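# Move tablecloth from side table to big table

## Task

Six arms are fixed on the big table's top at about z=+0.72 m in the scene frame. arm1 is at x=-0.87, y=+0.65, facing -90°. arm2 is at x=-0.87, y=-0.65, facing +90°. arm3 is at x=0.00, y=+0.65, facing -90°. arm4 is at x=0.00, y=-0.65, facing +90°. arm5 is at x=+0.87, y=+0.65, facing -90°. arm6 is at x=+0.87, y=-0.65, facing +90°. Facing angles are counter-clockwise from +x. Remove the tablecloth from the side table and lay it on the big table with no part of it draping over any edge. Every item that stood on the side table must finish on the uncovered side-table top, upright as it was and close to its original spot. At the end all grippers must have released and the arms must be away from the items. Anything that stays in place only because a robot holds it does not count.

## Robot and tools

Robot team: six identical i2rt Big YAM arms named arm1 to arm6. Each has six revolute joints, a two-finger gripper and a wrist camera. The wrist camera sits above the hand and looks toward the fingertips when joints 1 and 6 are 0 and the hand is level and forward. The hand reaches about 1.0 m from the joint-1 axis. Two fixed room cameras also watch the scene: cam_high (wide) and cam_low (narrow).

Frames: everything uses a single scene frame with its origin on the floor and +z up. The table top is near z=0.72 m. The hand is the point halfway between the fingertips. Its z axis runs along the fingers, and the fingers open along its y axis. No output line prints foot poses.

execute_actions: arguments are actions and cameras.
- actions is a list holding one action, or no action to only read state and images.
- An action is an object keyed by arm name. Each arm takes "joints", a map of absolute targets (not offsets).
- joint1_rad to joint6_rad are in radians. gripper_m is the fingertip gap in metres.
- Any subset of arms and joints may be named. Joints left out may still be driving toward an earlier target.
- All named motions start together, finish independently, and an action lasts at most 15 s.
- cameras is a list of camera names: arm1_cam_wrist to arm6_cam_wrist, cam_high, cam_low, or "all". Leaving it out or passing null means all cameras; [] means none.
- An unknown key, unknown camera or out-of-range value rejects the whole call, and nothing moves.

Joint ranges, with the tolerance for counting a target as reached:
- joint1_rad: -2.879 to 2.879, ±0.045. Base yaw, positive counter-clockwise from above; 0 points the arm the way its foot faces.
- joint2_rad: 0 to 3.141, ±0.14. Shoulder; 0 has the upper arm roughly level pointing back, and increasing lifts it up and over to the front.
- joint3_rad: 0 to 3.019, ±0.09. Elbow; 0 is fully folded and larger values open it.
- joint4_rad: -1.692 to 1.57, ±0.055. Hand pitch; positive tilts the fingers up.
- joint5_rad: -1.57 to 1.57, ±0.03. Sideways swing; positive goes to the arm's right.
- joint6_rad: -2.094 to 2.094, ±0.035. Roll; positive is clockwise as seen from behind the hand.
- gripper_m: 0 to 0.093, ±0.003. Grip force is capped near 50-62 N per pad, lower on some grippers.

Joints move at different speeds, so the hand can sweep a wide curve between postures. Plan clearance with that in mind.

wait: seconds is a number from 0 to 10. It commands nothing new and returns the same state and images as an empty action.

zoom_image: camera is one of the eight camera names. region is [x0, y0, x1, y1] in integer pixels of that camera's most recent full image, origin at the top-left, at most 504x504. Wrist images are 616x616; room images are 504x504.

read_manual: section is optional and only "licences" exists. It returns licence text and moves nothing.

finished_scene: scene is the number of the current scene. It ends that scene for good and reports whether the goal was met, so call it only once everything rests unaided.

Reading results:
- joint_positions gives each arm's joints.
- joint_status tells how each commanded motion of the last accepted action ended.
  - "off_target": the joint stopped short and may still be pushing.
  - "contact_stop" or "time_out": the joint now holds where it stopped. After a time_out it may keep a nearby target (within 0.375, 0.375, 0.113, 0.225, 0.075, 0.3 rad for joints 1-6) and keep pressing. Sending the reported position relieves this.
  - "not_followed", or the line "joint command not followed" with a cause: a safety check blocked that arm's joint targets, often a self- or inter-arm clearance issue. Gripper commands still run. The blocked targets may be retried on later actions.
- on_its_own lists joints you did not command this call; "held at" is the target they hold, not their actual position.
- Joint torques are whole drive outputs with per-unit offset, scale and noise. Friction can mask or mimic a load.
- Very small target changes may not move a joint.
- A loaded joint sags over time.
- The arms do not stop on contact and can press hard.

Motor heat: a sustained load warms the motors, even while you are thinking. A MOTOR HOT line appears at 85 °C. At 100 °C an OVER-TEMPERATURE FAULT drops that arm until it cools, and joint_status shows limit_stop_at_motor_heat; resend the targets afterwards.

Timing: the simulation keeps running while a reply is composed, with the last command held. If a call reports a stop, the later execute_actions, wait and finished_scene calls in the same reply are skipped.

Avoid:
- Knocking any rigid object off or out of the work area; cloth does not count.
- Arms pressing hard against each other. The clearance check ignores fingers, gripper housings and wrist cameras and may act too late.
- Dropping, slamming or shoving items.
- Leaving joints pushing against contact.
- Leaving anything held at the end.

Camera intrinsics, with fisheye wrist cameras and radial room cameras, are given for mapping pixels to directions.

Each tool is called after "Request:" as name([rows], argument=value, ...), one row to a line, values as JSON.

## Session

Request:
execute_actions(actions=[])

Scene clock: 0.00 s.
Joint torques (N m, as the arm reports them, + toward a larger angle): no reading
arm1.joint_positions: joint1_rad=-0.001 joint2_rad=+0.455 joint3_rad=+1.467 joint4_rad=-1.539 joint5_rad=+0.004 joint6_rad=-0.011 gripper_m=+0.094
arm1.joint_status: not commanded
arm1.hand: x=-0.8779 y=+0.5186 z=+1.3509 quat_wxyz=(-0.341, -0.624, -0.605, +0.359) (m; scene frame)
arm2.joint_positions: joint1_rad=+0.011 joint2_rad=+0.453 joint3_rad=+1.467 joint4_rad=-1.525 joint5_rad=+0.015 joint6_rad=-0.013 gripper_m=+0.095
arm2.joint_status: not commanded
arm2.hand: x=-0.8618 y=-0.5277 z=+1.3128 quat_wxyz=(-0.374, +0.597, -0.620, -0.346) (m; scene frame)
arm3.joint_positions: joint1_rad=-0.002 joint2_rad=+0.422 joint3_rad=+1.457 joint4_rad=-1.540 joint5_rad=-0.017 joint6_rad=+0.015 gripper_m=+0.094
arm3.joint_status: not commanded
arm3.hand: x=-0.0025 y=+0.5341 z=+1.3334 quat_wxyz=(-0.359, -0.623, -0.595, +0.358) (m; scene frame)
arm4.joint_positions: joint1_rad=+0.014 joint2_rad=+0.422 joint3_rad=+1.456 joint4_rad=-1.538 joint5_rad=+0.017 joint6_rad=-0.003 gripper_m=+0.094
arm4.joint_status: not commanded
arm4.hand: x=-0.0017 y=-0.5358 z=+1.3296 quat_wxyz=(-0.372, +0.604, -0.614, -0.347) (m; scene frame)
arm5.joint_positions: joint1_rad=-0.010 joint2_rad=+0.429 joint3_rad=+1.456 joint4_rad=-1.542 joint5_rad=+0.004 joint6_rad=-0.013 gripper_m=+0.095
arm5.joint_status: not commanded
arm5.hand: x=+0.8654 y=+0.5342 z=+1.3683 quat_wxyz=(-0.359, -0.604, -0.617, +0.355) (m; scene frame)
arm6.joint_positions: joint1_rad=-0.002 joint2_rad=+0.420 joint3_rad=+1.480 joint4_rad=-1.536 joint5_rad=-0.003 joint6_rad=+0.002 gripper_m=+0.095
arm6.joint_status: not commanded
arm6.hand: x=+0.8664 y=-0.5374 z=+1.3032 quat_wxyz=(-0.357, +0.617, -0.593, -0.375) (m; scene frame)
pictures: arm1_cam_wrist, arm2_cam_wrist, arm3_cam_wrist, arm4_cam_wrist, arm5_cam_wrist, arm6_cam_wrist, cam_high, cam_low
Images, in order (width x height): arm1_cam_wrist 616x616, arm2_cam_wrist 616x616, arm3_cam_wrist 616x616, arm4_cam_wrist 616x616, arm5_cam_wrist 616x616, arm6_cam_wrist 616x616, cam_high 504x504, cam_low 504x504.

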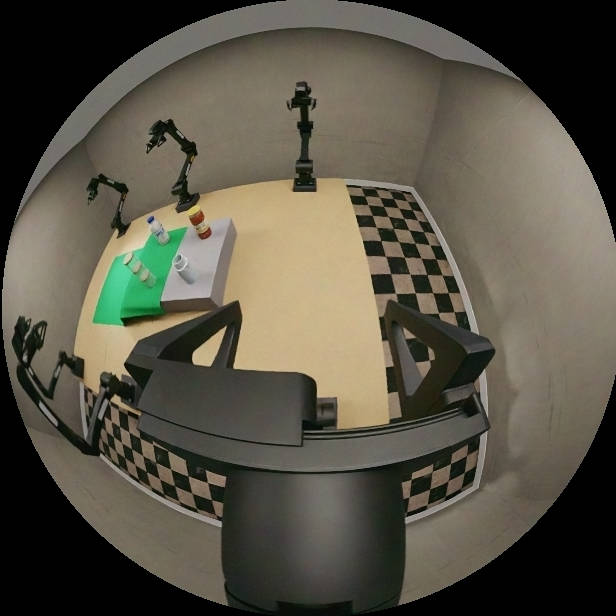

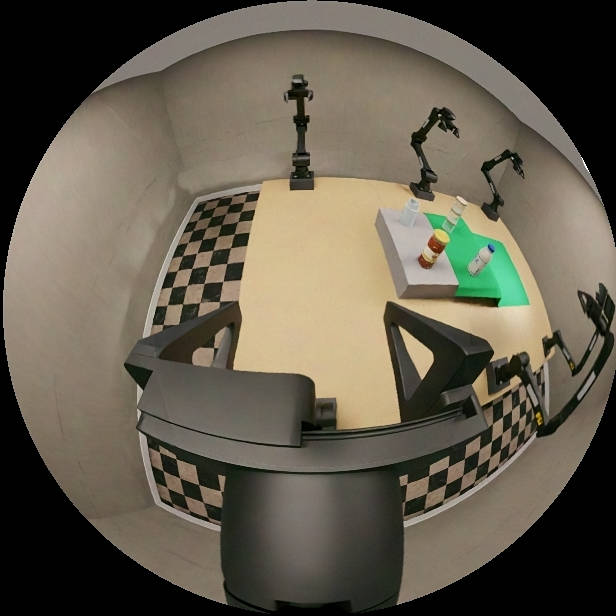

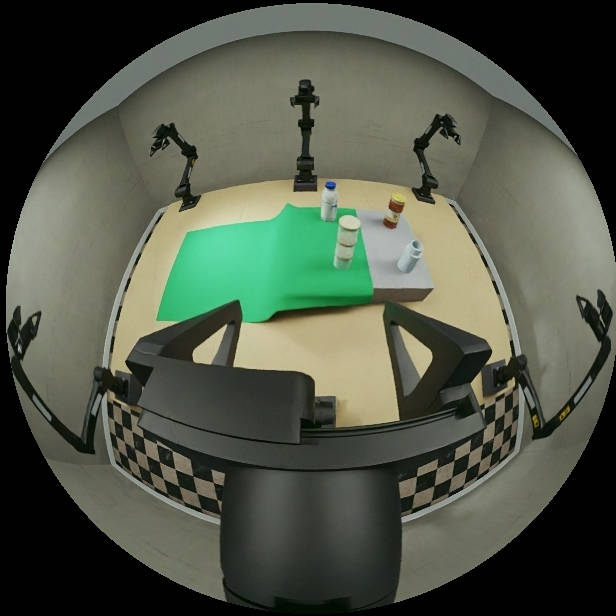

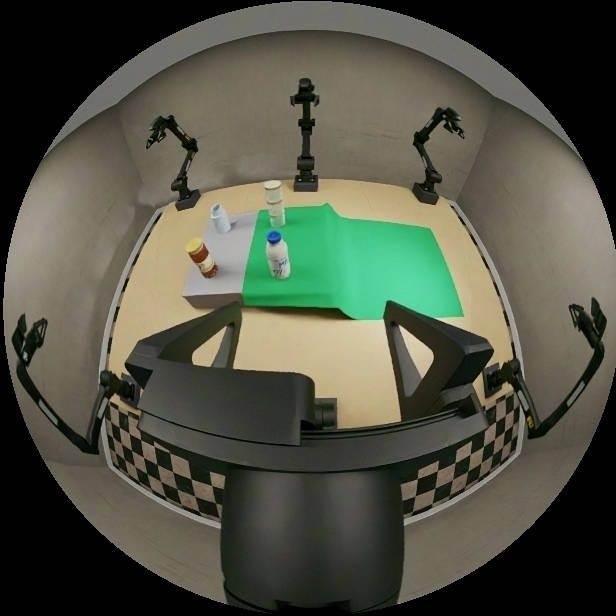

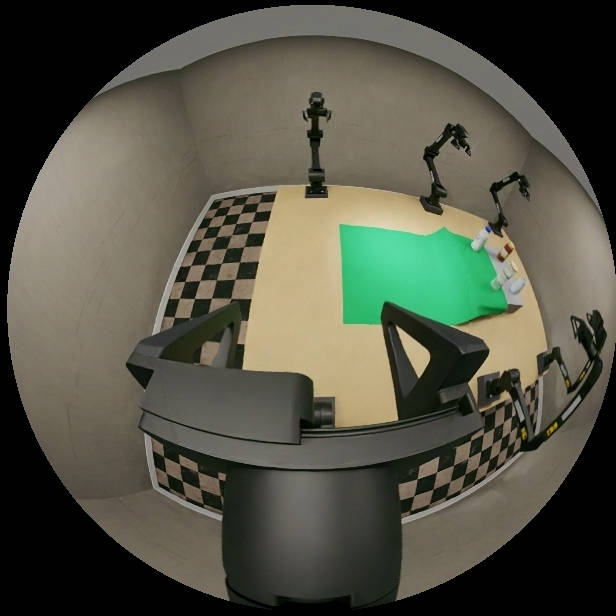

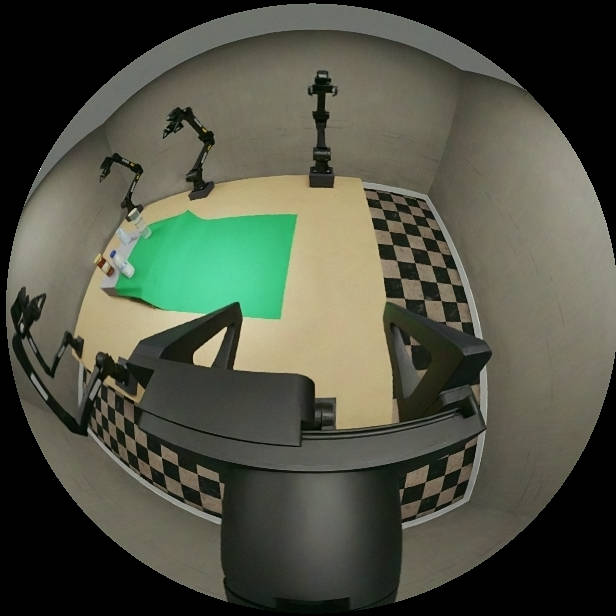

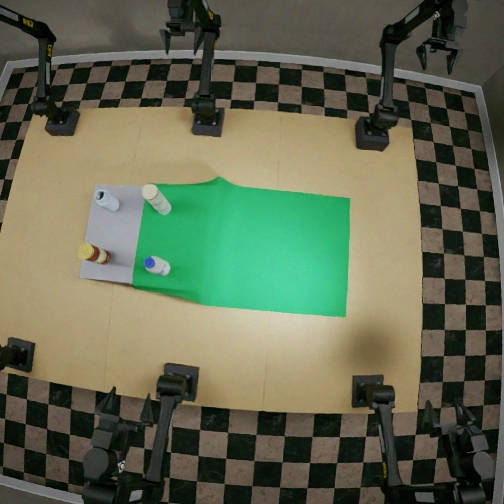

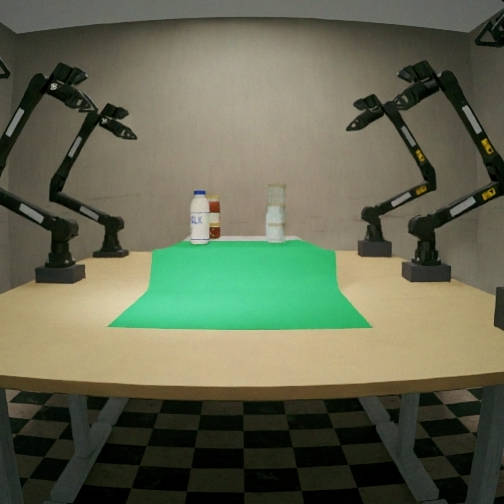

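Request:
execute_actions([
  {"arm4":{"joints":{"joint1_rad":0.335,"joint2_rad":0.91,"joint3_rad":0.27,"joint4_rad":0.04}},"arm3":{"joints":{"joint1_rad":-0.33,"joint2_rad":0.91,"joint3_rad":0.27,"joint4_rad":0.04}}},
], cameras=["arm3_cam_wrist","arm4_cam_wrist","cam_high","cam_low"])

Scene clock: 5.20 s.
Joint torques (N m, as the arm reports them, + toward a larger angle): arm1=[-1.66  5.99  8.22  2.25  0.07  0.17] | arm2=[-0.57  4.58  8.45  2.16  0.14 -0.1 ] | arm3=[-0.92 -3.2   9.15  2.77 -0.12 -0.14] | arm4=[-1.52 -5.35  8.86  3.08  0.07  0.01] | arm5=[1.22 5.83 8.16 1.8  0.02 0.1 ] | arm6=[1.23 5.5  6.61 1.73 0.   0.06]
arm1.joint_positions: joint1_rad=-0.001 joint2_rad=+0.455 joint3_rad=+1.467 joint4_rad=-1.539 joint5_rad=+0.004 joint6_rad=-0.011 gripper_m=+0.094
arm1.joint_status: not commanded
arm1.hand: x=-0.8779 y=+0.5186 z=+1.3509 quat_wxyz=(-0.341, -0.624, -0.605, +0.359) (m; scene frame)
arm2.joint_positions: joint1_rad=+0.011 joint2_rad=+0.453 joint3_rad=+1.467 joint4_rad=-1.525 joint5_rad=+0.015 joint6_rad=-0.013 gripper_m=+0.095
arm2.joint_status: not commanded
arm2.hand: x=-0.8618 y=-0.5277 z=+1.3128 quat_wxyz=(-0.374, +0.597, -0.620, -0.346) (m; scene frame)
arm3.joint_positions: joint1_rad=-0.319 joint2_rad=+0.918 joint3_rad=+0.265 joint4_rad=+0.017 joint5_rad=-0.017 joint6_rad=+0.015 gripper_m=+0.094
arm3.joint_status: all done
arm3.hand: x=-0.1191 y=+0.3238 z=+0.8701 quat_wxyz=(-0.265, -0.735, -0.507, +0.363) (m; scene frame)
arm4.joint_positions: joint1_rad=+0.328 joint2_rad=+0.918 joint3_rad=+0.273 joint4_rad=+0.020 joint5_rad=+0.017 joint6_rad=-0.003 gripper_m=+0.094
arm4.joint_status: all done
arm4.hand: x=-0.1005 y=-0.3138 z=+0.8708 quat_wxyz=(-0.281, +0.716, -0.530, -0.357) (m; scene frame)
arm5.joint_positions: joint1_rad=-0.010 joint2_rad=+0.429 joint3_rad=+1.456 joint4_rad=-1.542 joint5_rad=+0.004 joint6_rad=-0.013 gripper_m=+0.095
arm5.joint_status: not commanded
arm5.hand: x=+0.8654 y=+0.5342 z=+1.3683 quat_wxyz=(-0.359, -0.604, -0.617, +0.355) (m; scene frame)
arm6.joint_positions: joint1_rad=-0.002 joint2_rad=+0.420 joint3_rad=+1.480 joint4_rad=-1.536 joint5_rad=-0.003 joint6_rad=+0.002 gripper_m=+0.095
arm6.joint_status: not commanded
arm6.hand: x=+0.8664 y=-0.5374 z=+1.3032 quat_wxyz=(-0.357, +0.617, -0.593, -0.375) (m; scene frame)
pictures: arm3_cam_wrist, arm4_cam_wrist, cam_high, cam_low
Images, in order (width x height): arm3_cam_wrist 616x616, arm4_cam_wrist 616x616, cam_high 504x504, cam_low 504x504.

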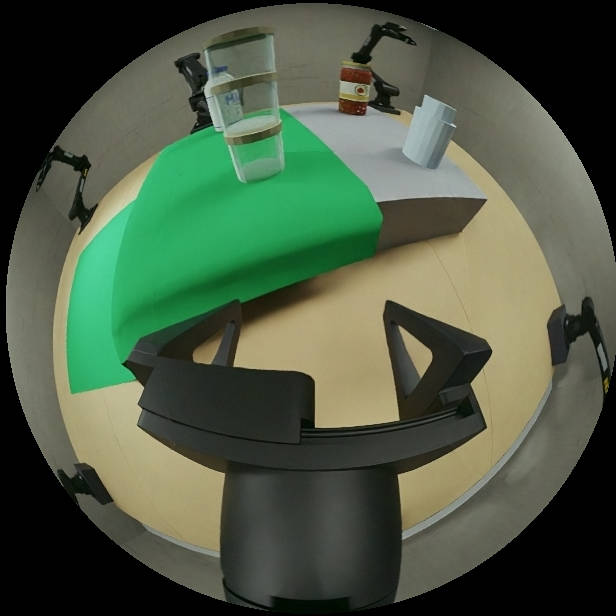

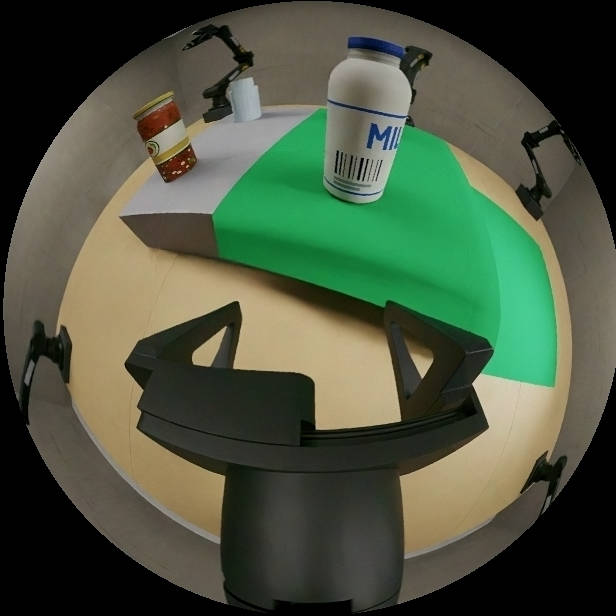

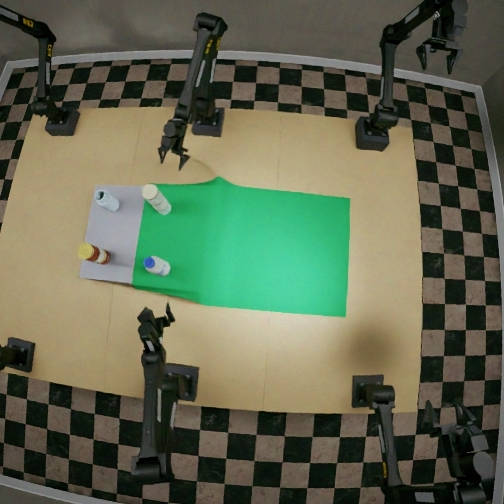

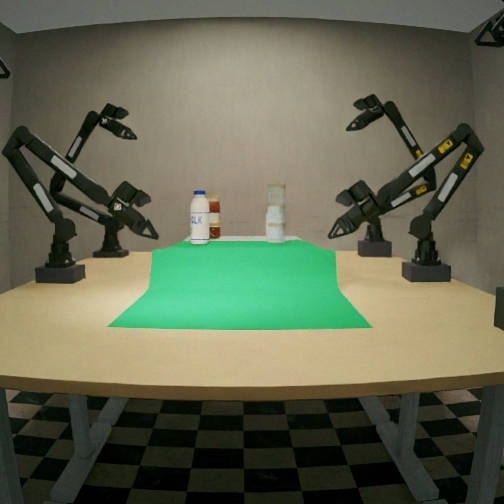

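Request:
execute_actions([
  {"arm4":{"joints":{"joint1_rad":0.18,"joint2_rad":0.96,"joint3_rad":0.48,"joint4_rad":-0.115}},"arm3":{"joints":{"joint1_rad":-0.26,"joint2_rad":1.21,"joint3_rad":0.49,"joint4_rad":0.12}}},
], cameras=["arm3_cam_wrist","arm4_cam_wrist","cam_low"])

Scene clock: 7.83 s.
Joint torques (N m, as the arm reports them, + toward a larger angle): arm1=[-0.91  5.91  8.11  2.26 -0.01  0.17] | arm2=[-0.54  4.55  8.44  2.17  0.14 -0.1 ] | arm3=[ 0.95 -6.21 10.12  2.42 -0.13 -0.14] | arm4=[-2.42 -5.83 11.97  1.61  0.1   0.02] | arm5=[1.22 5.83 8.16 1.81 0.02 0.1 ] | arm6=[1.25 5.49 6.59 1.73 0.   0.07]
arm1.joint_positions: joint1_rad=-0.001 joint2_rad=+0.455 joint3_rad=+1.467 joint4_rad=-1.539 joint5_rad=+0.004 joint6_rad=-0.011 gripper_m=+0.094
arm1.joint_status: not commanded
arm1.hand: x=-0.8779 y=+0.5186 z=+1.3509 quat_wxyz=(-0.341, -0.624, -0.605, +0.359) (m; scene frame)
arm2.joint_positions: joint1_rad=+0.011 joint2_rad=+0.453 joint3_rad=+1.467 joint4_rad=-1.525 joint5_rad=+0.015 joint6_rad=-0.013 gripper_m=+0.095
arm2.joint_status: not commanded
arm2.hand: x=-0.8618 y=-0.5277 z=+1.3128 quat_wxyz=(-0.374, +0.597, -0.620, -0.346) (m; scene frame)
arm3.joint_positions: joint1_rad=-0.273 joint2_rad=+1.206 joint3_rad=+0.466 joint4_rad=+0.104 joint5_rad=-0.017 joint6_rad=+0.015 gripper_m=+0.094
arm3.joint_status: all done
arm3.hand: x=-0.1294 y=+0.2395 z=+0.8800 quat_wxyz=(-0.273, -0.724, -0.524, +0.357) (m; scene frame)
arm4.joint_positions: joint1_rad=+0.185 joint2_rad=+0.956 joint3_rad=+0.454 joint4_rad=-0.101 joint5_rad=+0.017 joint6_rad=-0.003 gripper_m=+0.094
arm4.joint_status: all done
arm4.hand: x=-0.0593 y=-0.2578 z=+0.9281 quat_wxyz=(-0.313, +0.672, -0.576, -0.344) (m; scene frame)
arm5.joint_positions: joint1_rad=-0.010 joint2_rad=+0.429 joint3_rad=+1.456 joint4_rad=-1.542 joint5_rad=+0.004 joint6_rad=-0.013 gripper_m=+0.095
arm5.joint_status: not commanded
arm5.hand: x=+0.8654 y=+0.5342 z=+1.3683 quat_wxyz=(-0.359, -0.604, -0.617, +0.355) (m; scene frame)
arm6.joint_positions: joint1_rad=-0.002 joint2_rad=+0.420 joint3_rad=+1.480 joint4_rad=-1.536 joint5_rad=-0.003 joint6_rad=+0.002 gripper_m=+0.095
arm6.joint_status: not commanded
arm6.hand: x=+0.8664 y=-0.5374 z=+1.3032 quat_wxyz=(-0.357, +0.617, -0.593, -0.375) (m; scene frame)
pictures: arm3_cam_wrist, arm4_cam_wrist, cam_low
Images, in order (width x height): arm3_cam_wrist 616x616, arm4_cam_wrist 616x616, cam_low 504x504.

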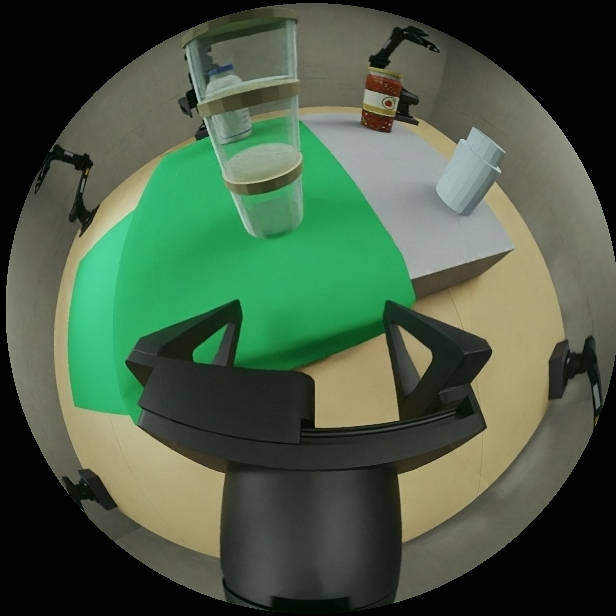

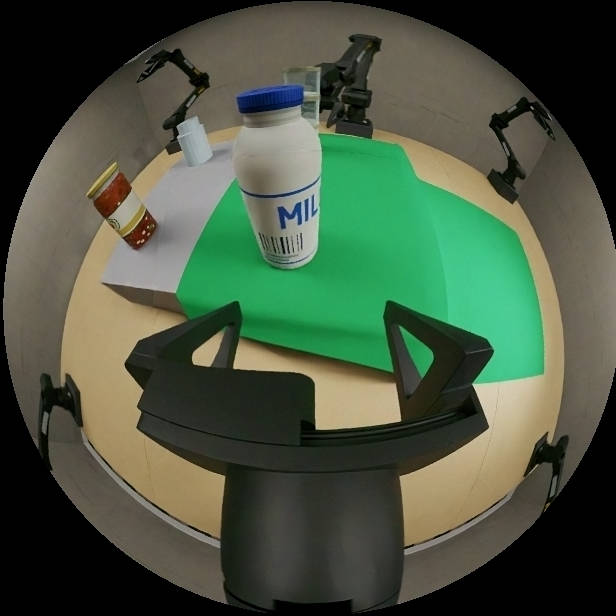

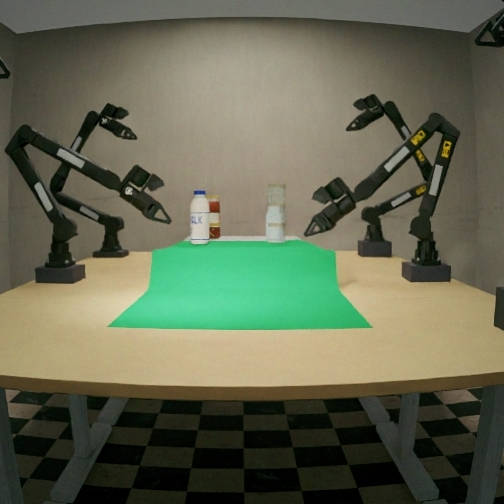

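Request:
execute_actions([
  {"arm4":{"joints":{"joint1_rad":0.24}},"arm3":{"joints":{"joint1_rad":-0.195}}},
], cameras=[])

Request:
execute_actions([
  {"arm4":{"joints":{"joint2_rad":1.29,"joint3_rad":0.72,"joint4_rad":-0.02}},"arm3":{"joints":{"joint2_rad":1.485,"joint3_rad":0.78,"joint4_rad":0.13}}},
], cameras=["arm3_cam_wrist","arm4_cam_wrist","cam_low"])

Scene clock: 9.47 s.
Joint torques (N m, as the arm reports them, + toward a larger angle): arm1=[-1.54  5.8   8.24  2.41  0.    0.15] | arm2=[-0.55  4.61  8.43  2.16  0.14 -0.1 ] | arm3=[ 0.6  -6.05 10.33  2.43 -0.12 -0.15] | arm4=[-1.46 -5.83 11.98  1.64  0.1   0.01] | arm5=[1.24 5.8  8.16 1.81 0.02 0.1 ] | arm6=[1.28 5.56 6.62 1.73 0.   0.07]
arm1.joint_positions: joint1_rad=-0.001 joint2_rad=+0.455 joint3_rad=+1.467 joint4_rad=-1.539 joint5_rad=+0.004 joint6_rad=-0.011 gripper_m=+0.094
arm1.joint_status: not commanded
arm1.hand: x=-0.8779 y=+0.5186 z=+1.3509 quat_wxyz=(-0.341, -0.624, -0.605, +0.359) (m; scene frame)
arm2.joint_positions: joint1_rad=+0.011 joint2_rad=+0.453 joint3_rad=+1.467 joint4_rad=-1.525 joint5_rad=+0.015 joint6_rad=-0.013 gripper_m=+0.095
arm2.joint_status: not commanded
arm2.hand: x=-0.8618 y=-0.5277 z=+1.3128 quat_wxyz=(-0.374, +0.597, -0.620, -0.346) (m; scene frame)
arm3.joint_positions: joint1_rad=-0.204 joint2_rad=+1.206 joint3_rad=+0.466 joint4_rad=+0.104 joint5_rad=-0.017 joint6_rad=+0.015 gripper_m=+0.094
arm3.joint_status: all done
arm3.hand: x=-0.1008 y=+0.2316 z=+0.8800 quat_wxyz=(-0.285, -0.705, -0.549, +0.347) (m; scene frame)
arm4.joint_positions: joint1_rad=+0.232 joint2_rad=+0.956 joint3_rad=+0.454 joint4_rad=-0.101 joint5_rad=+0.017 joint6_rad=-0.003 gripper_m=+0.094
arm4.joint_status: all done
arm4.hand: x=-0.0779 y=-0.2610 z=+0.9278 quat_wxyz=(-0.305, +0.686, -0.560, -0.351) (m; scene frame)
arm5.joint_positions: joint1_rad=-0.010 joint2_rad=+0.429 joint3_rad=+1.456 joint4_rad=-1.542 joint5_rad=+0.004 joint6_rad=-0.013 gripper_m=+0.095
arm5.joint_status: not commanded
arm5.hand: x=+0.8654 y=+0.5342 z=+1.3683 quat_wxyz=(-0.359, -0.604, -0.617, +0.355) (m; scene frame)
arm6.joint_positions: joint1_rad=-0.002 joint2_rad=+0.420 joint3_rad=+1.480 joint4_rad=-1.536 joint5_rad=-0.003 joint6_rad=+0.002 gripper_m=+0.095
arm6.joint_status: not commanded
arm6.hand: x=+0.8664 y=-0.5374 z=+1.3032 quat_wxyz=(-0.357, +0.617, -0.593, -0.375) (m; scene frame)
pictures: none
No camera images: the call's "cameras" was empty. Leave "cameras" out to get every camera's image.

Scene clock: 10.87 s.
Joint torques (N m, as the arm reports them, + toward a larger angle): arm1=[-0.9   5.96  8.27  2.38  0.03  0.2 ] | arm2=[-0.56  4.54  8.44  2.16  0.14 -0.1 ] | arm3=[  0.71 -10.26  11.48   2.63  -0.12  -0.15] | arm4=[ -1.61 -11.03  11.67   2.68   0.1    0.01] | arm5=[1.25 5.79 8.16 1.82 0.02 0.1 ] | arm6=[1.26 5.61 6.61 1.74 0.   0.06]
arm1.joint_positions: joint1_rad=-0.001 joint2_rad=+0.455 joint3_rad=+1.467 joint4_rad=-1.539 joint5_rad=+0.004 joint6_rad=-0.011 gripper_m=+0.094
arm1.joint_status: not commanded
arm1.hand: x=-0.8779 y=+0.5186 z=+1.3509 quat_wxyz=(-0.341, -0.624, -0.605, +0.359) (m; scene frame)
arm2.joint_positions: joint1_rad=+0.011 joint2_rad=+0.453 joint3_rad=+1.467 joint4_rad=-1.525 joint5_rad=+0.015 joint6_rad=-0.013 gripper_m=+0.095
arm2.joint_status: not commanded
arm2.hand: x=-0.8618 y=-0.5277 z=+1.3128 quat_wxyz=(-0.374, +0.597, -0.620, -0.346) (m; scene frame)
arm3.joint_positions: joint1_rad=-0.204 joint2_rad=+1.478 joint3_rad=+0.744 joint4_rad=+0.111 joint5_rad=-0.017 joint6_rad=+0.015 gripper_m=+0.094
arm3.joint_status: all done
arm3.hand: x=-0.1267 y=+0.1269 z=+0.8896 quat_wxyz=(-0.289, -0.703, -0.547, +0.352) (m; scene frame)
arm4.joint_positions: joint1_rad=+0.232 joint2_rad=+1.281 joint3_rad=+0.693 joint4_rad=-0.031 joint5_rad=+0.017 joint6_rad=-0.003 gripper_m=+0.094
arm4.joint_status: all done
arm4.hand: x=-0.0979 y=-0.1627 z=+0.9298 quat_wxyz=(-0.300, +0.689, -0.562, -0.346) (m; scene frame)
arm5.joint_positions: joint1_rad=-0.010 joint2_rad=+0.429 joint3_rad=+1.456 joint4_rad=-1.542 joint5_rad=+0.004 joint6_rad=-0.013 gripper_m=+0.095
arm5.joint_status: not commanded
arm5.hand: x=+0.8654 y=+0.5342 z=+1.3683 quat_wxyz=(-0.359, -0.604, -0.617, +0.355) (m; scene frame)
arm6.joint_positions: joint1_rad=-0.002 joint2_rad=+0.420 joint3_rad=+1.480 joint4_rad=-1.536 joint5_rad=-0.003 joint6_rad=+0.002 gripper_m=+0.095
arm6.joint_status: not commanded
arm6.hand: x=+0.8664 y=-0.5374 z=+1.3032 quat_wxyz=(-0.357, +0.617, -0.593, -0.375) (m; scene frame)
pictures: arm3_cam_wrist, arm4_cam_wrist, cam_low
Images, in order (width x height): arm3_cam_wrist 616x616, arm4_cam_wrist 616x616, cam_low 504x504.

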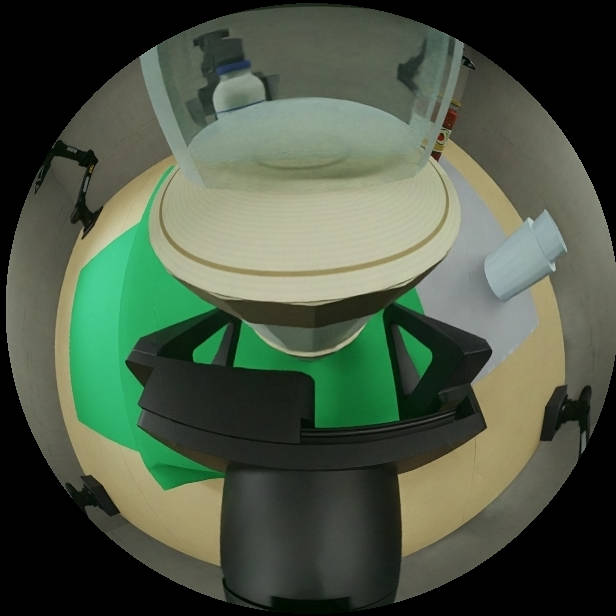

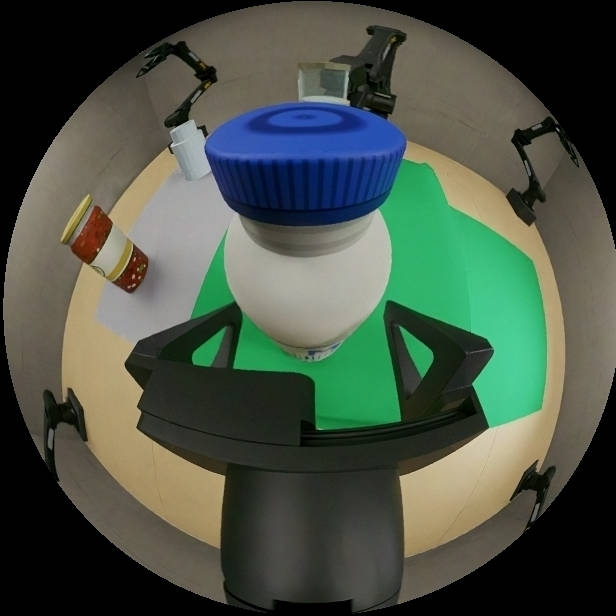

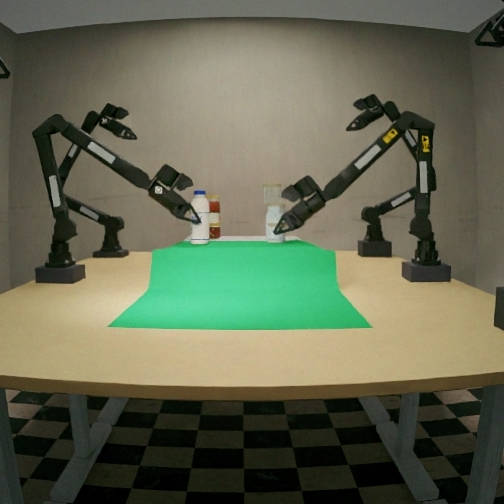

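Request:
execute_actions([
  {"arm4":{"joints":{"gripper_m":0.03}},"arm3":{"joints":{"gripper_m":0.03}},"arm5":{"joints":{"joint1_rad":-1.18,"joint2_rad":2.3,"joint3_rad":1.3,"joint4_rad":0.72,"joint6_rad":1.57}},"arm6":{"joints":{"joint1_rad":1.18,"joint2_rad":2.14,"joint3_rad":1.26,"joint4_rad":0.6,"joint6_rad":1.57}}},
], cameras=["arm5_cam_wrist","arm6_cam_wrist","cam_high","cam_low"])

Scene clock: 14.60 s.
Joint torques (N m, as the arm reports them, + toward a larger angle): arm1=[-1.25  5.82  8.18  2.41  0.05  0.13] | arm2=[-0.56  4.55  8.43  2.17  0.14 -0.1 ] | arm3=[  0.65 -10.38  11.41   2.65  -0.07  -0.15] | arm4=[ -1.63 -11.05  11.66   2.7    0.13   0.01] | arm5=[  1.69 -17.25   7.72   2.38   0.02   0.17] | arm6=[  0.3  -17.55   6.5    2.32   0.01   0.1 ]
arm1.joint_positions: joint1_rad=-0.001 joint2_rad=+0.455 joint3_rad=+1.467 joint4_rad=-1.539 joint5_rad=+0.004 joint6_rad=-0.011 gripper_m=+0.094
arm1.joint_status: not commanded
arm1.hand: x=-0.8779 y=+0.5186 z=+1.3509 quat_wxyz=(-0.341, -0.624, -0.605, +0.359) (m; scene frame)
arm2.joint_positions: joint1_rad=+0.011 joint2_rad=+0.453 joint3_rad=+1.467 joint4_rad=-1.525 joint5_rad=+0.015 joint6_rad=-0.013 gripper_m=+0.095
arm2.joint_status: not commanded
arm2.hand: x=-0.8618 y=-0.5277 z=+1.3128 quat_wxyz=(-0.374, +0.597, -0.620, -0.346) (m; scene frame)
arm3.joint_positions: joint1_rad=-0.204 joint2_rad=+1.478 joint3_rad=+0.744 joint4_rad=+0.111 joint5_rad=-0.018 joint6_rad=+0.015 gripper_m=+0.058
arm3.joint_status: gripper_m off_target (ended at +0.058, target +0.030)
arm3.hand: x=-0.1263 y=+0.1268 z=+0.8897 quat_wxyz=(-0.290, -0.702, -0.547, +0.351) (m; scene frame)
arm4.joint_positions: joint1_rad=+0.233 joint2_rad=+1.281 joint3_rad=+0.693 joint4_rad=-0.031 joint5_rad=+0.016 joint6_rad=-0.003 gripper_m=+0.063
arm4.joint_status: gripper_m off_target (ended at +0.063, target +0.030)
arm4.hand: x=-0.0984 y=-0.1628 z=+0.9297 quat_wxyz=(-0.299, +0.689, -0.562, -0.346) (m; scene frame)
arm5.joint_positions: joint1_rad=-1.185 joint2_rad=+2.290 joint3_rad=+1.290 joint4_rad=+0.702 joint5_rad=+0.005 joint6_rad=+1.556 gripper_m=+0.095
arm5.joint_status: all done
arm5.hand: x=+0.1699 y=+0.3448 z=+0.7833 quat_wxyz=(-0.493, -0.677, +0.439, +0.327) (m; scene frame)
arm6.joint_positions: joint1_rad=+1.193 joint2_rad=+2.114 joint3_rad=+1.258 joint4_rad=+0.579 joint5_rad=-0.003 joint6_rad=+1.559 gripper_m=+0.095
arm6.joint_status: all done
arm6.hand: x=+0.1503 y=-0.3978 z=+0.7994 quat_wxyz=(+0.349, +0.465, -0.649, -0.491) (m; scene frame)
pictures: arm5_cam_wrist, arm6_cam_wrist, cam_high, cam_low
Images, in order (width x height): arm5_cam_wrist 616x616, arm6_cam_wrist 616x616, cam_high 504x504, cam_low 504x504.

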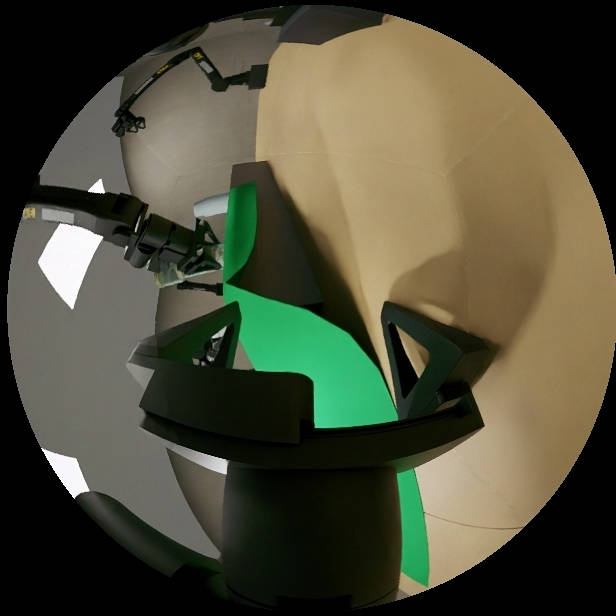

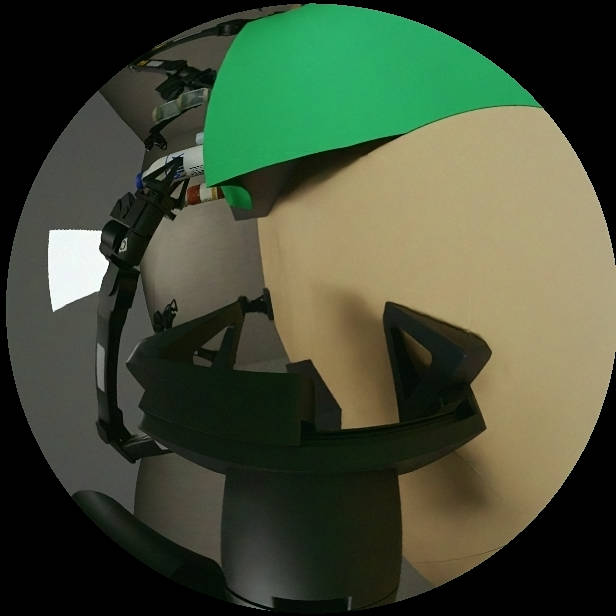

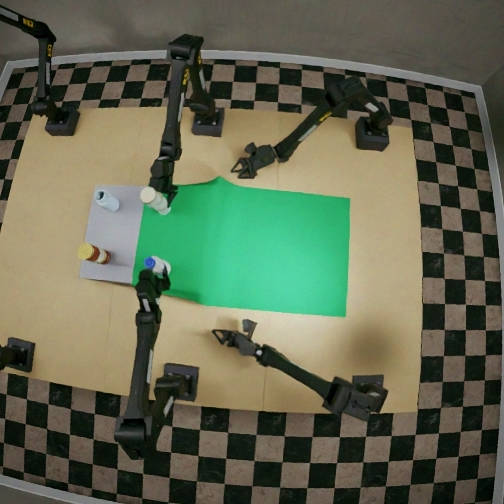

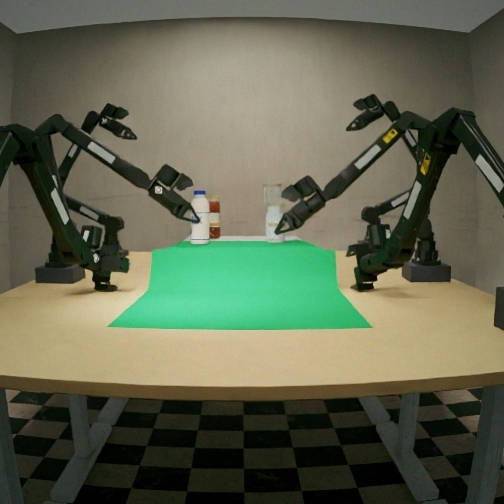

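Request:
execute_actions([
  {"arm4":{"joints":{"joint3_rad":0.86,"joint4_rad":-0.16}},"arm3":{"joints":{"joint3_rad":0.92,"joint4_rad":-0.01}},"arm5":{"joints":{"joint1_rad":-1.2,"joint2_rad":2.43,"joint3_rad":1.61,"joint4_rad":0.53}},"arm6":{"joints":{"joint1_rad":1.15,"joint2_rad":2.32,"joint3_rad":1.58,"joint4_rad":0.45,"joint6_rad":-1.57}}},
], cameras=[])

Request:
execute_actions([
  {"arm5":{"joints":{"joint1_rad":-1.06}},"arm6":{"joints":{"joint1_rad":1.0}}},
], cameras=["arm5_cam_wrist","arm6_cam_wrist","cam_high","cam_low"])

Scene clock: 19.43 s.
Joint torques (N m, as the arm reports them, + toward a larger angle): arm1=[-0.63  5.71  7.91  2.1  -0.04  0.12] | arm2=[-0.59  4.55  8.44  2.17  0.14 -0.1 ] | arm3=[  0.81 -12.82  13.82   1.77  -0.07  -0.15] | arm4=[ -1.66 -13.34  16.39   2.57   0.13   0.01] | arm5=[  0.67 -18.89  11.66   1.35   0.02   0.15] | arm6=[  0.36 -19.45   7.55   1.25   0.1    0.04]
arm1.joint_positions: joint1_rad=-0.001 joint2_rad=+0.455 joint3_rad=+1.467 joint4_rad=-1.539 joint5_rad=+0.004 joint6_rad=-0.011 gripper_m=+0.094
arm1.joint_status: not commanded
arm1.hand: x=-0.8779 y=+0.5186 z=+1.3509 quat_wxyz=(-0.341, -0.624, -0.605, +0.359) (m; scene frame)
arm2.joint_positions: joint1_rad=+0.011 joint2_rad=+0.453 joint3_rad=+1.467 joint4_rad=-1.525 joint5_rad=+0.015 joint6_rad=-0.013 gripper_m=+0.095
arm2.joint_status: not commanded
arm2.hand: x=-0.8618 y=-0.5277 z=+1.3128 quat_wxyz=(-0.374, +0.597, -0.620, -0.346) (m; scene frame)
arm3.joint_positions: joint1_rad=-0.204 joint2_rad=+1.496 joint3_rad=+0.864 joint4_rad=-0.010 joint5_rad=-0.018 joint6_rad=+0.015 gripper_m=+0.058
arm3.joint_status: all done
arm3.hand: x=-0.1331 y=+0.0990 z=+0.9150 quat_wxyz=(-0.284, -0.706, -0.550, +0.344) (m; scene frame)
arm4.joint_positions: joint1_rad=+0.233 joint2_rad=+1.296 joint3_rad=+0.778 joint4_rad=-0.169 joint5_rad=+0.016 joint6_rad=-0.003 gripper_m=+0.063
arm4.joint_status: all done
arm4.hand: x=-0.1005 y=-0.1533 z=+0.9400 quat_wxyz=(-0.280, +0.701, -0.571, -0.322) (m; scene frame)
arm5.joint_positions: joint1_rad=-1.189 joint2_rad=+2.410 joint3_rad=+1.572 joint4_rad=+0.538 joint5_rad=+0.005 joint6_rad=+1.556 gripper_m=+0.095
arm5.joint_status: all done
arm5.hand: x=+0.0993 y=+0.3177 z=+0.7821 quat_wxyz=(-0.491, -0.676, +0.441, +0.327) (m; scene frame)
arm6.joint_positions: joint1_rad=+1.162 joint2_rad=+2.280 joint3_rad=+1.576 joint4_rad=+0.463 joint5_rad=-0.006 joint6_rad=-1.560 gripper_m=+0.095
arm6.joint_status: all done
arm6.hand: x=+0.0764 y=-0.3450 z=+0.8035 quat_wxyz=(-0.504, +0.651, +0.442, -0.356) (m; scene frame)
pictures: none
No camera images: the call's "cameras" was empty. Leave "cameras" out to get every camera's image.

Scene clock: 20.43 s.
Joint torques (N m, as the arm reports them, + toward a larger angle): arm1=[-0.99  6.21  8.38  2.25  0.09  0.17] | arm2=[-0.54  4.55  8.44  2.16  0.14 -0.1 ] | arm3=[  0.67 -12.72  13.81   1.74  -0.08  -0.14] | arm4=[ -1.64 -13.32  16.39   2.57   0.13   0.01] | arm5=[  1.38 -19.    11.66   1.4   -0.2    0.07] | arm6=[  2.12 -19.46   7.54   1.26   0.04   0.16]
arm1.joint_positions: joint1_rad=-0.001 joint2_rad=+0.455 joint3_rad=+1.467 joint4_rad=-1.539 joint5_rad=+0.004 joint6_rad=-0.011 gripper_m=+0.094
arm1.joint_status: not commanded
arm1.hand: x=-0.8779 y=+0.5186 z=+1.3509 quat_wxyz=(-0.341, -0.624, -0.605, +0.359) (m; scene frame)
arm2.joint_positions: joint1_rad=+0.011 joint2_rad=+0.453 joint3_rad=+1.467 joint4_rad=-1.525 joint5_rad=+0.015 joint6_rad=-0.013 gripper_m=+0.095
arm2.joint_status: not commanded
arm2.hand: x=-0.8618 y=-0.5277 z=+1.3128 quat_wxyz=(-0.374, +0.597, -0.620, -0.346) (m; scene frame)
arm3.joint_positions: joint1_rad=-0.204 joint2_rad=+1.496 joint3_rad=+0.864 joint4_rad=-0.010 joint5_rad=-0.018 joint6_rad=+0.015 gripper_m=+0.058
arm3.joint_status: not commanded
arm3.hand: x=-0.1331 y=+0.0990 z=+0.9150 quat_wxyz=(-0.284, -0.706, -0.550, +0.344) (m; scene frame)
arm4.joint_positions: joint1_rad=+0.233 joint2_rad=+1.296 joint3_rad=+0.778 joint4_rad=-0.169 joint5_rad=+0.016 joint6_rad=-0.003 gripper_m=+0.063
arm4.joint_status: not commanded
arm4.hand: x=-0.1005 y=-0.1533 z=+0.9400 quat_wxyz=(-0.280, +0.701, -0.571, -0.322) (m; scene frame)
arm5.joint_positions: joint1_rad=-1.060 joint2_rad=+2.410 joint3_rad=+1.572 joint4_rad=+0.537 joint5_rad=+0.011 joint6_rad=+1.564 gripper_m=+0.095
arm5.joint_status: all done
arm5.hand: x=+0.1482 y=+0.2220 z=+0.7822 quat_wxyz=(-0.511, -0.701, +0.401, +0.295) (m; scene frame)
arm6.joint_positions: joint1_rad=+0.992 joint2_rad=+2.280 joint3_rad=+1.576 joint4_rad=+0.463 joint5_rad=-0.005 joint6_rad=-1.568 gripper_m=+0.095
arm6.joint_status: all done
arm6.hand: x=+0.1395 y=-0.2149 z=+0.8026 quat_wxyz=(-0.533, +0.685, +0.388, -0.309) (m; scene frame)
pictures: arm5_cam_wrist, arm6_cam_wrist, cam_high, cam_low
Images, in order (width x height): arm5_cam_wrist 616x616, arm6_cam_wrist 616x616, cam_high 504x504, cam_low 504x504.

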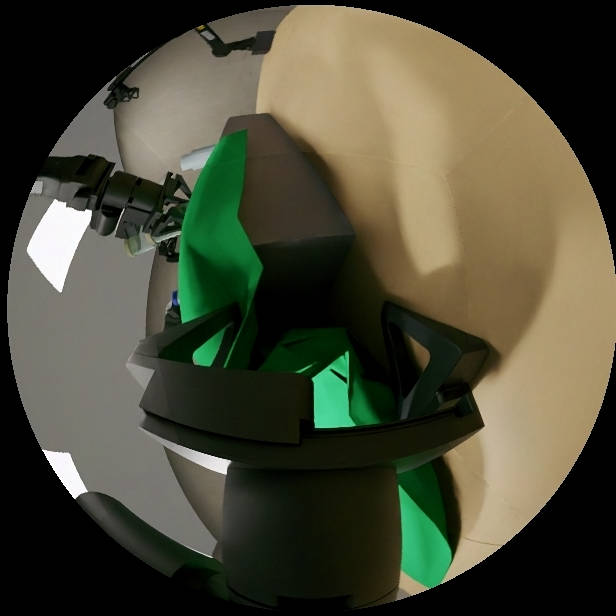

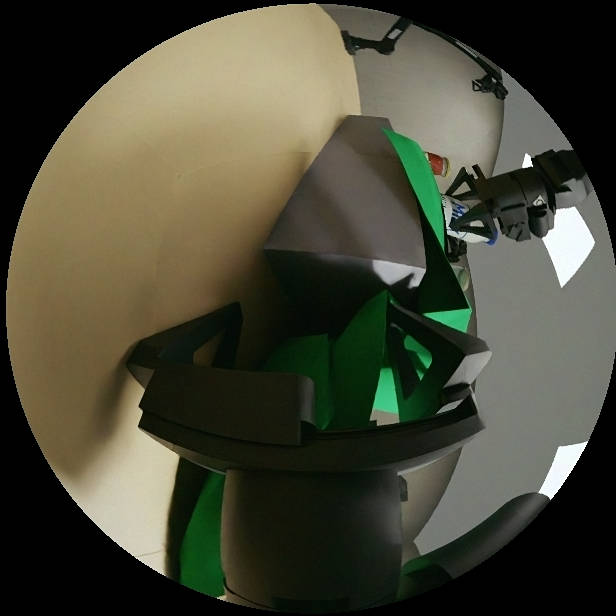

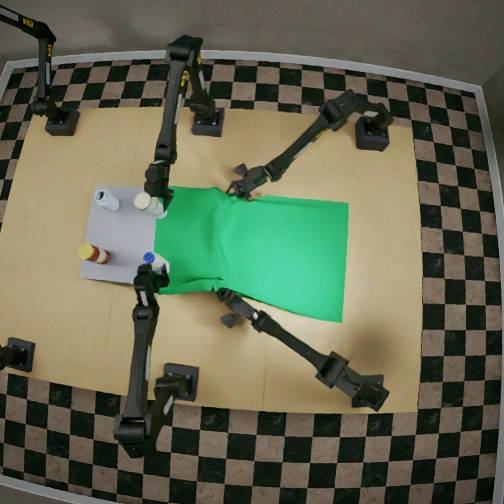

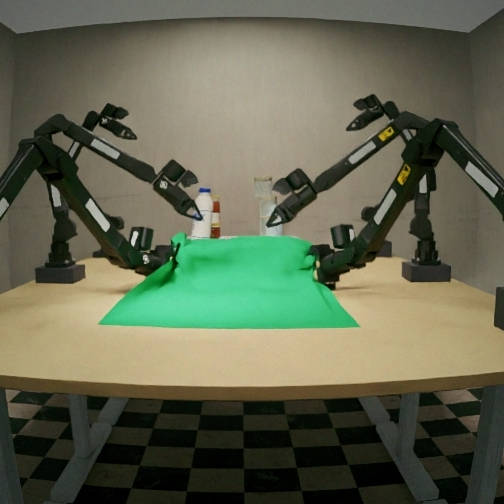

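Request:
execute_actions([
  {"arm5":{"joints":{"gripper_m":0}},"arm6":{"joints":{"gripper_m":0}},"arm4":{"joints":{"joint3_rad":0.92}}},
], cameras=[])

Request:
execute_actions([
  {"arm5":{"joints":{"joint1_rad":-0.56,"joint2_rad":1.8,"joint3_rad":0.5,"joint4_rad":1.02}},"arm6":{"joints":{"joint1_rad":0.5,"joint2_rad":1.52,"joint3_rad":0.5,"joint4_rad":0.74}}},
], cameras=["cam_high","cam_low"])

Scene clock: 23.20 s.
Joint torques (N m, as the arm reports them, + toward a larger angle): arm1=[-0.79  6.84  8.    2.24  0.09  0.17] | arm2=[-0.55  4.58  8.45  2.16  0.14 -0.1 ] | arm3=[  0.77 -12.87  13.86   1.74  -0.07  -0.14] | arm4=[ -1.65 -14.33  16.21   2.9    0.14   0.01] | arm5=[  1.39 -19.09  10.79   1.4   -0.05   0.07] | arm6=[  1.42 -20.08   7.49   1.26   0.04   0.15]
arm1.joint_positions: joint1_rad=-0.001 joint2_rad=+0.455 joint3_rad=+1.467 joint4_rad=-1.539 joint5_rad=+0.004 joint6_rad=-0.011 gripper_m=+0.094
arm1.joint_status: not commanded
arm1.hand: x=-0.8779 y=+0.5186 z=+1.3509 quat_wxyz=(-0.341, -0.624, -0.605, +0.359) (m; scene frame)
arm2.joint_positions: joint1_rad=+0.011 joint2_rad=+0.453 joint3_rad=+1.467 joint4_rad=-1.525 joint5_rad=+0.015 joint6_rad=-0.013 gripper_m=+0.095
arm2.joint_status: not commanded
arm2.hand: x=-0.8618 y=-0.5277 z=+1.3128 quat_wxyz=(-0.374, +0.597, -0.620, -0.346) (m; scene frame)
arm3.joint_positions: joint1_rad=-0.204 joint2_rad=+1.496 joint3_rad=+0.864 joint4_rad=-0.010 joint5_rad=-0.018 joint6_rad=+0.015 gripper_m=+0.058
arm3.joint_status: not commanded
arm3.hand: x=-0.1331 y=+0.0990 z=+0.9150 quat_wxyz=(-0.284, -0.706, -0.550, +0.344) (m; scene frame)
arm4.joint_positions: joint1_rad=+0.233 joint2_rad=+1.301 joint3_rad=+0.844 joint4_rad=-0.175 joint5_rad=+0.016 joint6_rad=-0.003 gripper_m=+0.063
arm4.joint_status: all done
arm4.hand: x=-0.1051 y=-0.1326 z=+0.9712 quat_wxyz=(-0.296, +0.692, -0.564, -0.341) (m; scene frame)
arm5.joint_positions: joint1_rad=-1.061 joint2_rad=+2.410 joint3_rad=+1.582 joint4_rad=+0.536 joint5_rad=+0.007 joint6_rad=+1.564 gripper_m=+0.001
arm5.joint_status: all done
arm5.hand: x=+0.1448 y=+0.2207 z=+0.7869 quat_wxyz=(-0.515, -0.699, +0.399, +0.296) (m; scene frame)
arm6.joint_positions: joint1_rad=+0.994 joint2_rad=+2.288 joint3_rad=+1.576 joint4_rad=+0.463 joint5_rad=-0.005 joint6_rad=-1.568 gripper_m=+0.001
arm6.joint_status: all done
arm6.hand: x=+0.1392 y=-0.2166 z=+0.7959 quat_wxyz=(-0.530, +0.687, +0.390, -0.308) (m; scene frame)
pictures: none
No camera images: the call's "cameras" was empty. Leave "cameras" out to get every camera's image.

Scene clock: 24.77 s.
Joint torques (N m, as the arm reports them, + toward a larger angle): arm1=[-1.12  5.42  8.28  2.2   0.05  0.14] | arm2=[-0.56  4.54  8.44  2.18  0.14 -0.1 ] | arm3=[  0.74 -12.88  13.85   1.71  -0.08  -0.15] | arm4=[ -1.63 -14.33  16.22   2.9    0.13   0.01] | arm5=[  1.75 -10.15   4.61   1.88   0.07   0.07] | arm6=[  1.5  -10.22   5.51   1.9   -0.03   0.15]
arm1.joint_positions: joint1_rad=-0.001 joint2_rad=+0.455 joint3_rad=+1.467 joint4_rad=-1.539 joint5_rad=+0.004 joint6_rad=-0.011 gripper_m=+0.094
arm1.joint_status: not commanded
arm1.hand: x=-0.8779 y=+0.5186 z=+1.3509 quat_wxyz=(-0.341, -0.624, -0.605, +0.359) (m; scene frame)
arm2.joint_positions: joint1_rad=+0.011 joint2_rad=+0.453 joint3_rad=+1.467 joint4_rad=-1.525 joint5_rad=+0.015 joint6_rad=-0.013 gripper_m=+0.095
arm2.joint_status: not commanded
arm2.hand: x=-0.8618 y=-0.5277 z=+1.3128 quat_wxyz=(-0.374, +0.597, -0.620, -0.346) (m; scene frame)
arm3.joint_positions: joint1_rad=-0.204 joint2_rad=+1.496 joint3_rad=+0.864 joint4_rad=-0.010 joint5_rad=-0.018 joint6_rad=+0.015 gripper_m=+0.058
arm3.joint_status: not commanded
arm3.hand: x=-0.1331 y=+0.0990 z=+0.9150 quat_wxyz=(-0.284, -0.706, -0.550, +0.344) (m; scene frame)
arm4.joint_positions: joint1_rad=+0.233 joint2_rad=+1.301 joint3_rad=+0.844 joint4_rad=-0.175 joint5_rad=+0.016 joint6_rad=-0.003 gripper_m=+0.063
arm4.joint_status: not commanded
arm4.hand: x=-0.1051 y=-0.1326 z=+0.9712 quat_wxyz=(-0.296, +0.692, -0.564, -0.341) (m; scene frame)
arm5.joint_positions: joint1_rad=-0.565 joint2_rad=+1.807 joint3_rad=+0.493 joint4_rad=+1.014 joint5_rad=+0.003 joint6_rad=+1.564 gripper_m=+0.001
arm5.joint_status: all done
arm5.hand: x=+0.6078 y=+0.2140 z=+0.8517 quat_wxyz=(-0.571, -0.776, +0.215, +0.157) (m; scene frame)
arm6.joint_positions: joint1_rad=+0.498 joint2_rad=+1.526 joint3_rad=+0.492 joint4_rad=+0.732 joint5_rad=-0.003 joint6_rad=-1.568 gripper_m=+0.001
arm6.joint_status: all done
arm6.hand: x=+0.6116 y=-0.2178 z=+0.8443 quat_wxyz=(-0.568, +0.778, +0.214, -0.161) (m; scene frame)
pictures: cam_high, cam_low
Images, in order (width x height): cam_high 504x504, cam_low 504x504.

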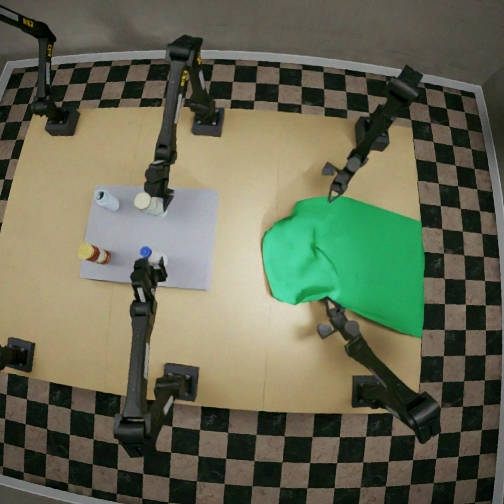

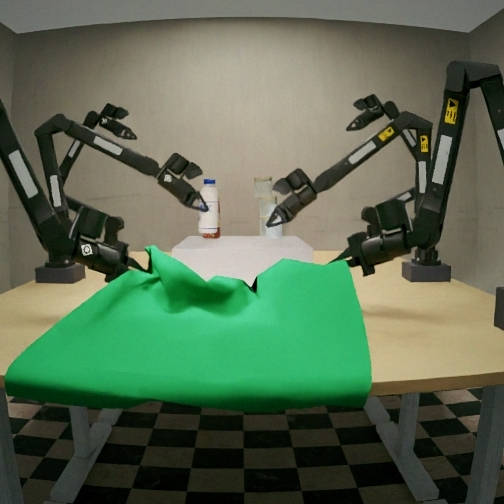

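Request:
execute_actions([
  {"arm5":{"joints":{"joint1_rad":-0.81,"joint2_rad":1.94,"joint3_rad":0.82,"joint4_rad":0.84}},"arm6":{"joints":{"joint1_rad":0.75,"joint2_rad":1.74,"joint3_rad":0.82,"joint4_rad":0.64}},"arm4":{"joints":{"joint2_rad":1.28,"joint3_rad":0.72,"joint4_rad":-0.02}},"arm3":{"joints":{"joint2_rad":1.475,"joint3_rad":0.76,"joint4_rad":0.13}}},
], cameras=["cam_high","cam_low"])

Scene clock: 27.00 s.
Joint torques (N m, as the arm reports them, + toward a larger angle): arm1=[-0.88  6.48  8.21  2.16  0.03  0.21] | arm2=[-0.53  4.59  8.44  2.16  0.14 -0.1 ] | arm3=[  0.82 -12.22   8.45   2.98  -0.07  -0.15] | arm4=[ -1.63 -13.47   9.94   3.73   0.13   0.01] | arm5=[  2.03 -13.81   6.94   1.47   0.11   0.07] | arm6=[  0.73 -13.41   7.33   1.4    0.03   0.14]
arm1.joint_positions: joint1_rad=-0.001 joint2_rad=+0.455 joint3_rad=+1.467 joint4_rad=-1.539 joint5_rad=+0.004 joint6_rad=-0.011 gripper_m=+0.094
arm1.joint_status: not commanded
arm1.hand: x=-0.8779 y=+0.5186 z=+1.3509 quat_wxyz=(-0.341, -0.624, -0.605, +0.359) (m; scene frame)
arm2.joint_positions: joint1_rad=+0.011 joint2_rad=+0.453 joint3_rad=+1.467 joint4_rad=-1.525 joint5_rad=+0.015 joint6_rad=-0.013 gripper_m=+0.095
arm2.joint_status: not commanded
arm2.hand: x=-0.8618 y=-0.5277 z=+1.3128 quat_wxyz=(-0.374, +0.597, -0.620, -0.346) (m; scene frame)
arm3.joint_positions: joint1_rad=-0.204 joint2_rad=+1.488 joint3_rad=+0.758 joint4_rad=+0.102 joint5_rad=-0.018 joint6_rad=+0.015 gripper_m=+0.058
arm3.joint_status: all done
arm3.hand: x=-0.1273 y=+0.1230 z=+0.8892 quat_wxyz=(-0.288, -0.704, -0.548, +0.350) (m; scene frame)
arm4.joint_positions: joint1_rad=+0.233 joint2_rad=+1.292 joint3_rad=+0.714 joint4_rad=-0.055 joint5_rad=+0.016 joint6_rad=-0.003 gripper_m=+0.063
arm4.joint_status: all done
arm4.hand: x=-0.0993 y=-0.1585 z=+0.9307 quat_wxyz=(-0.296, +0.692, -0.564, -0.341) (m; scene frame)
arm5.joint_positions: joint1_rad=-0.819 joint2_rad=+1.948 joint3_rad=+0.805 joint4_rad=+0.845 joint5_rad=+0.002 joint6_rad=+1.564 gripper_m=+0.001
arm5.joint_status: all done
arm5.hand: x=+0.4289 y=+0.2166 z=+0.8467 quat_wxyz=(-0.546, -0.743, +0.311, +0.228) (m; scene frame)
arm6.joint_positions: joint1_rad=+0.759 joint2_rad=+1.738 joint3_rad=+0.798 joint4_rad=+0.650 joint5_rad=-0.005 joint6_rad=-1.568 gripper_m=+0.001
arm6.joint_status: all done
arm6.hand: x=+0.4300 y=-0.2227 z=+0.8481 quat_wxyz=(-0.547, +0.740, +0.312, -0.237) (m; scene frame)
pictures: cam_high, cam_low
Images, in order (width x height): cam_high 504x504, cam_low 504x504.

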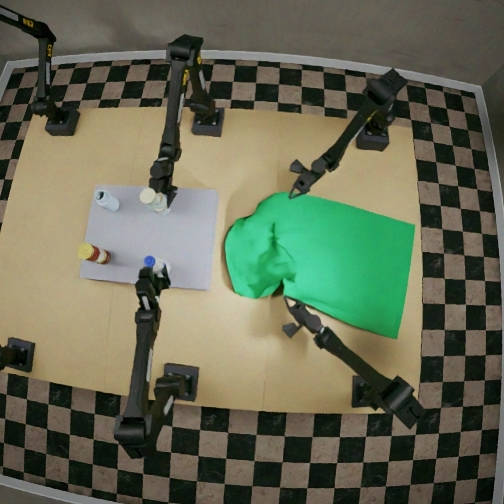

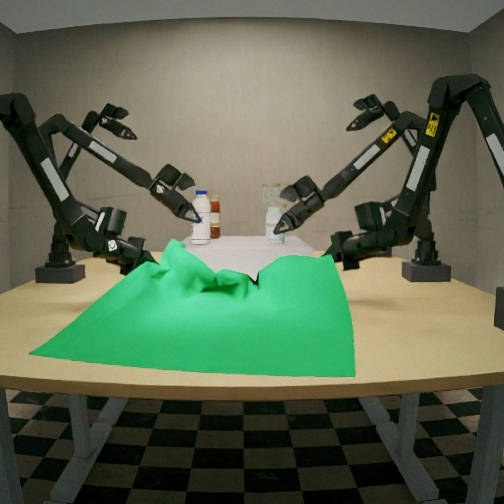

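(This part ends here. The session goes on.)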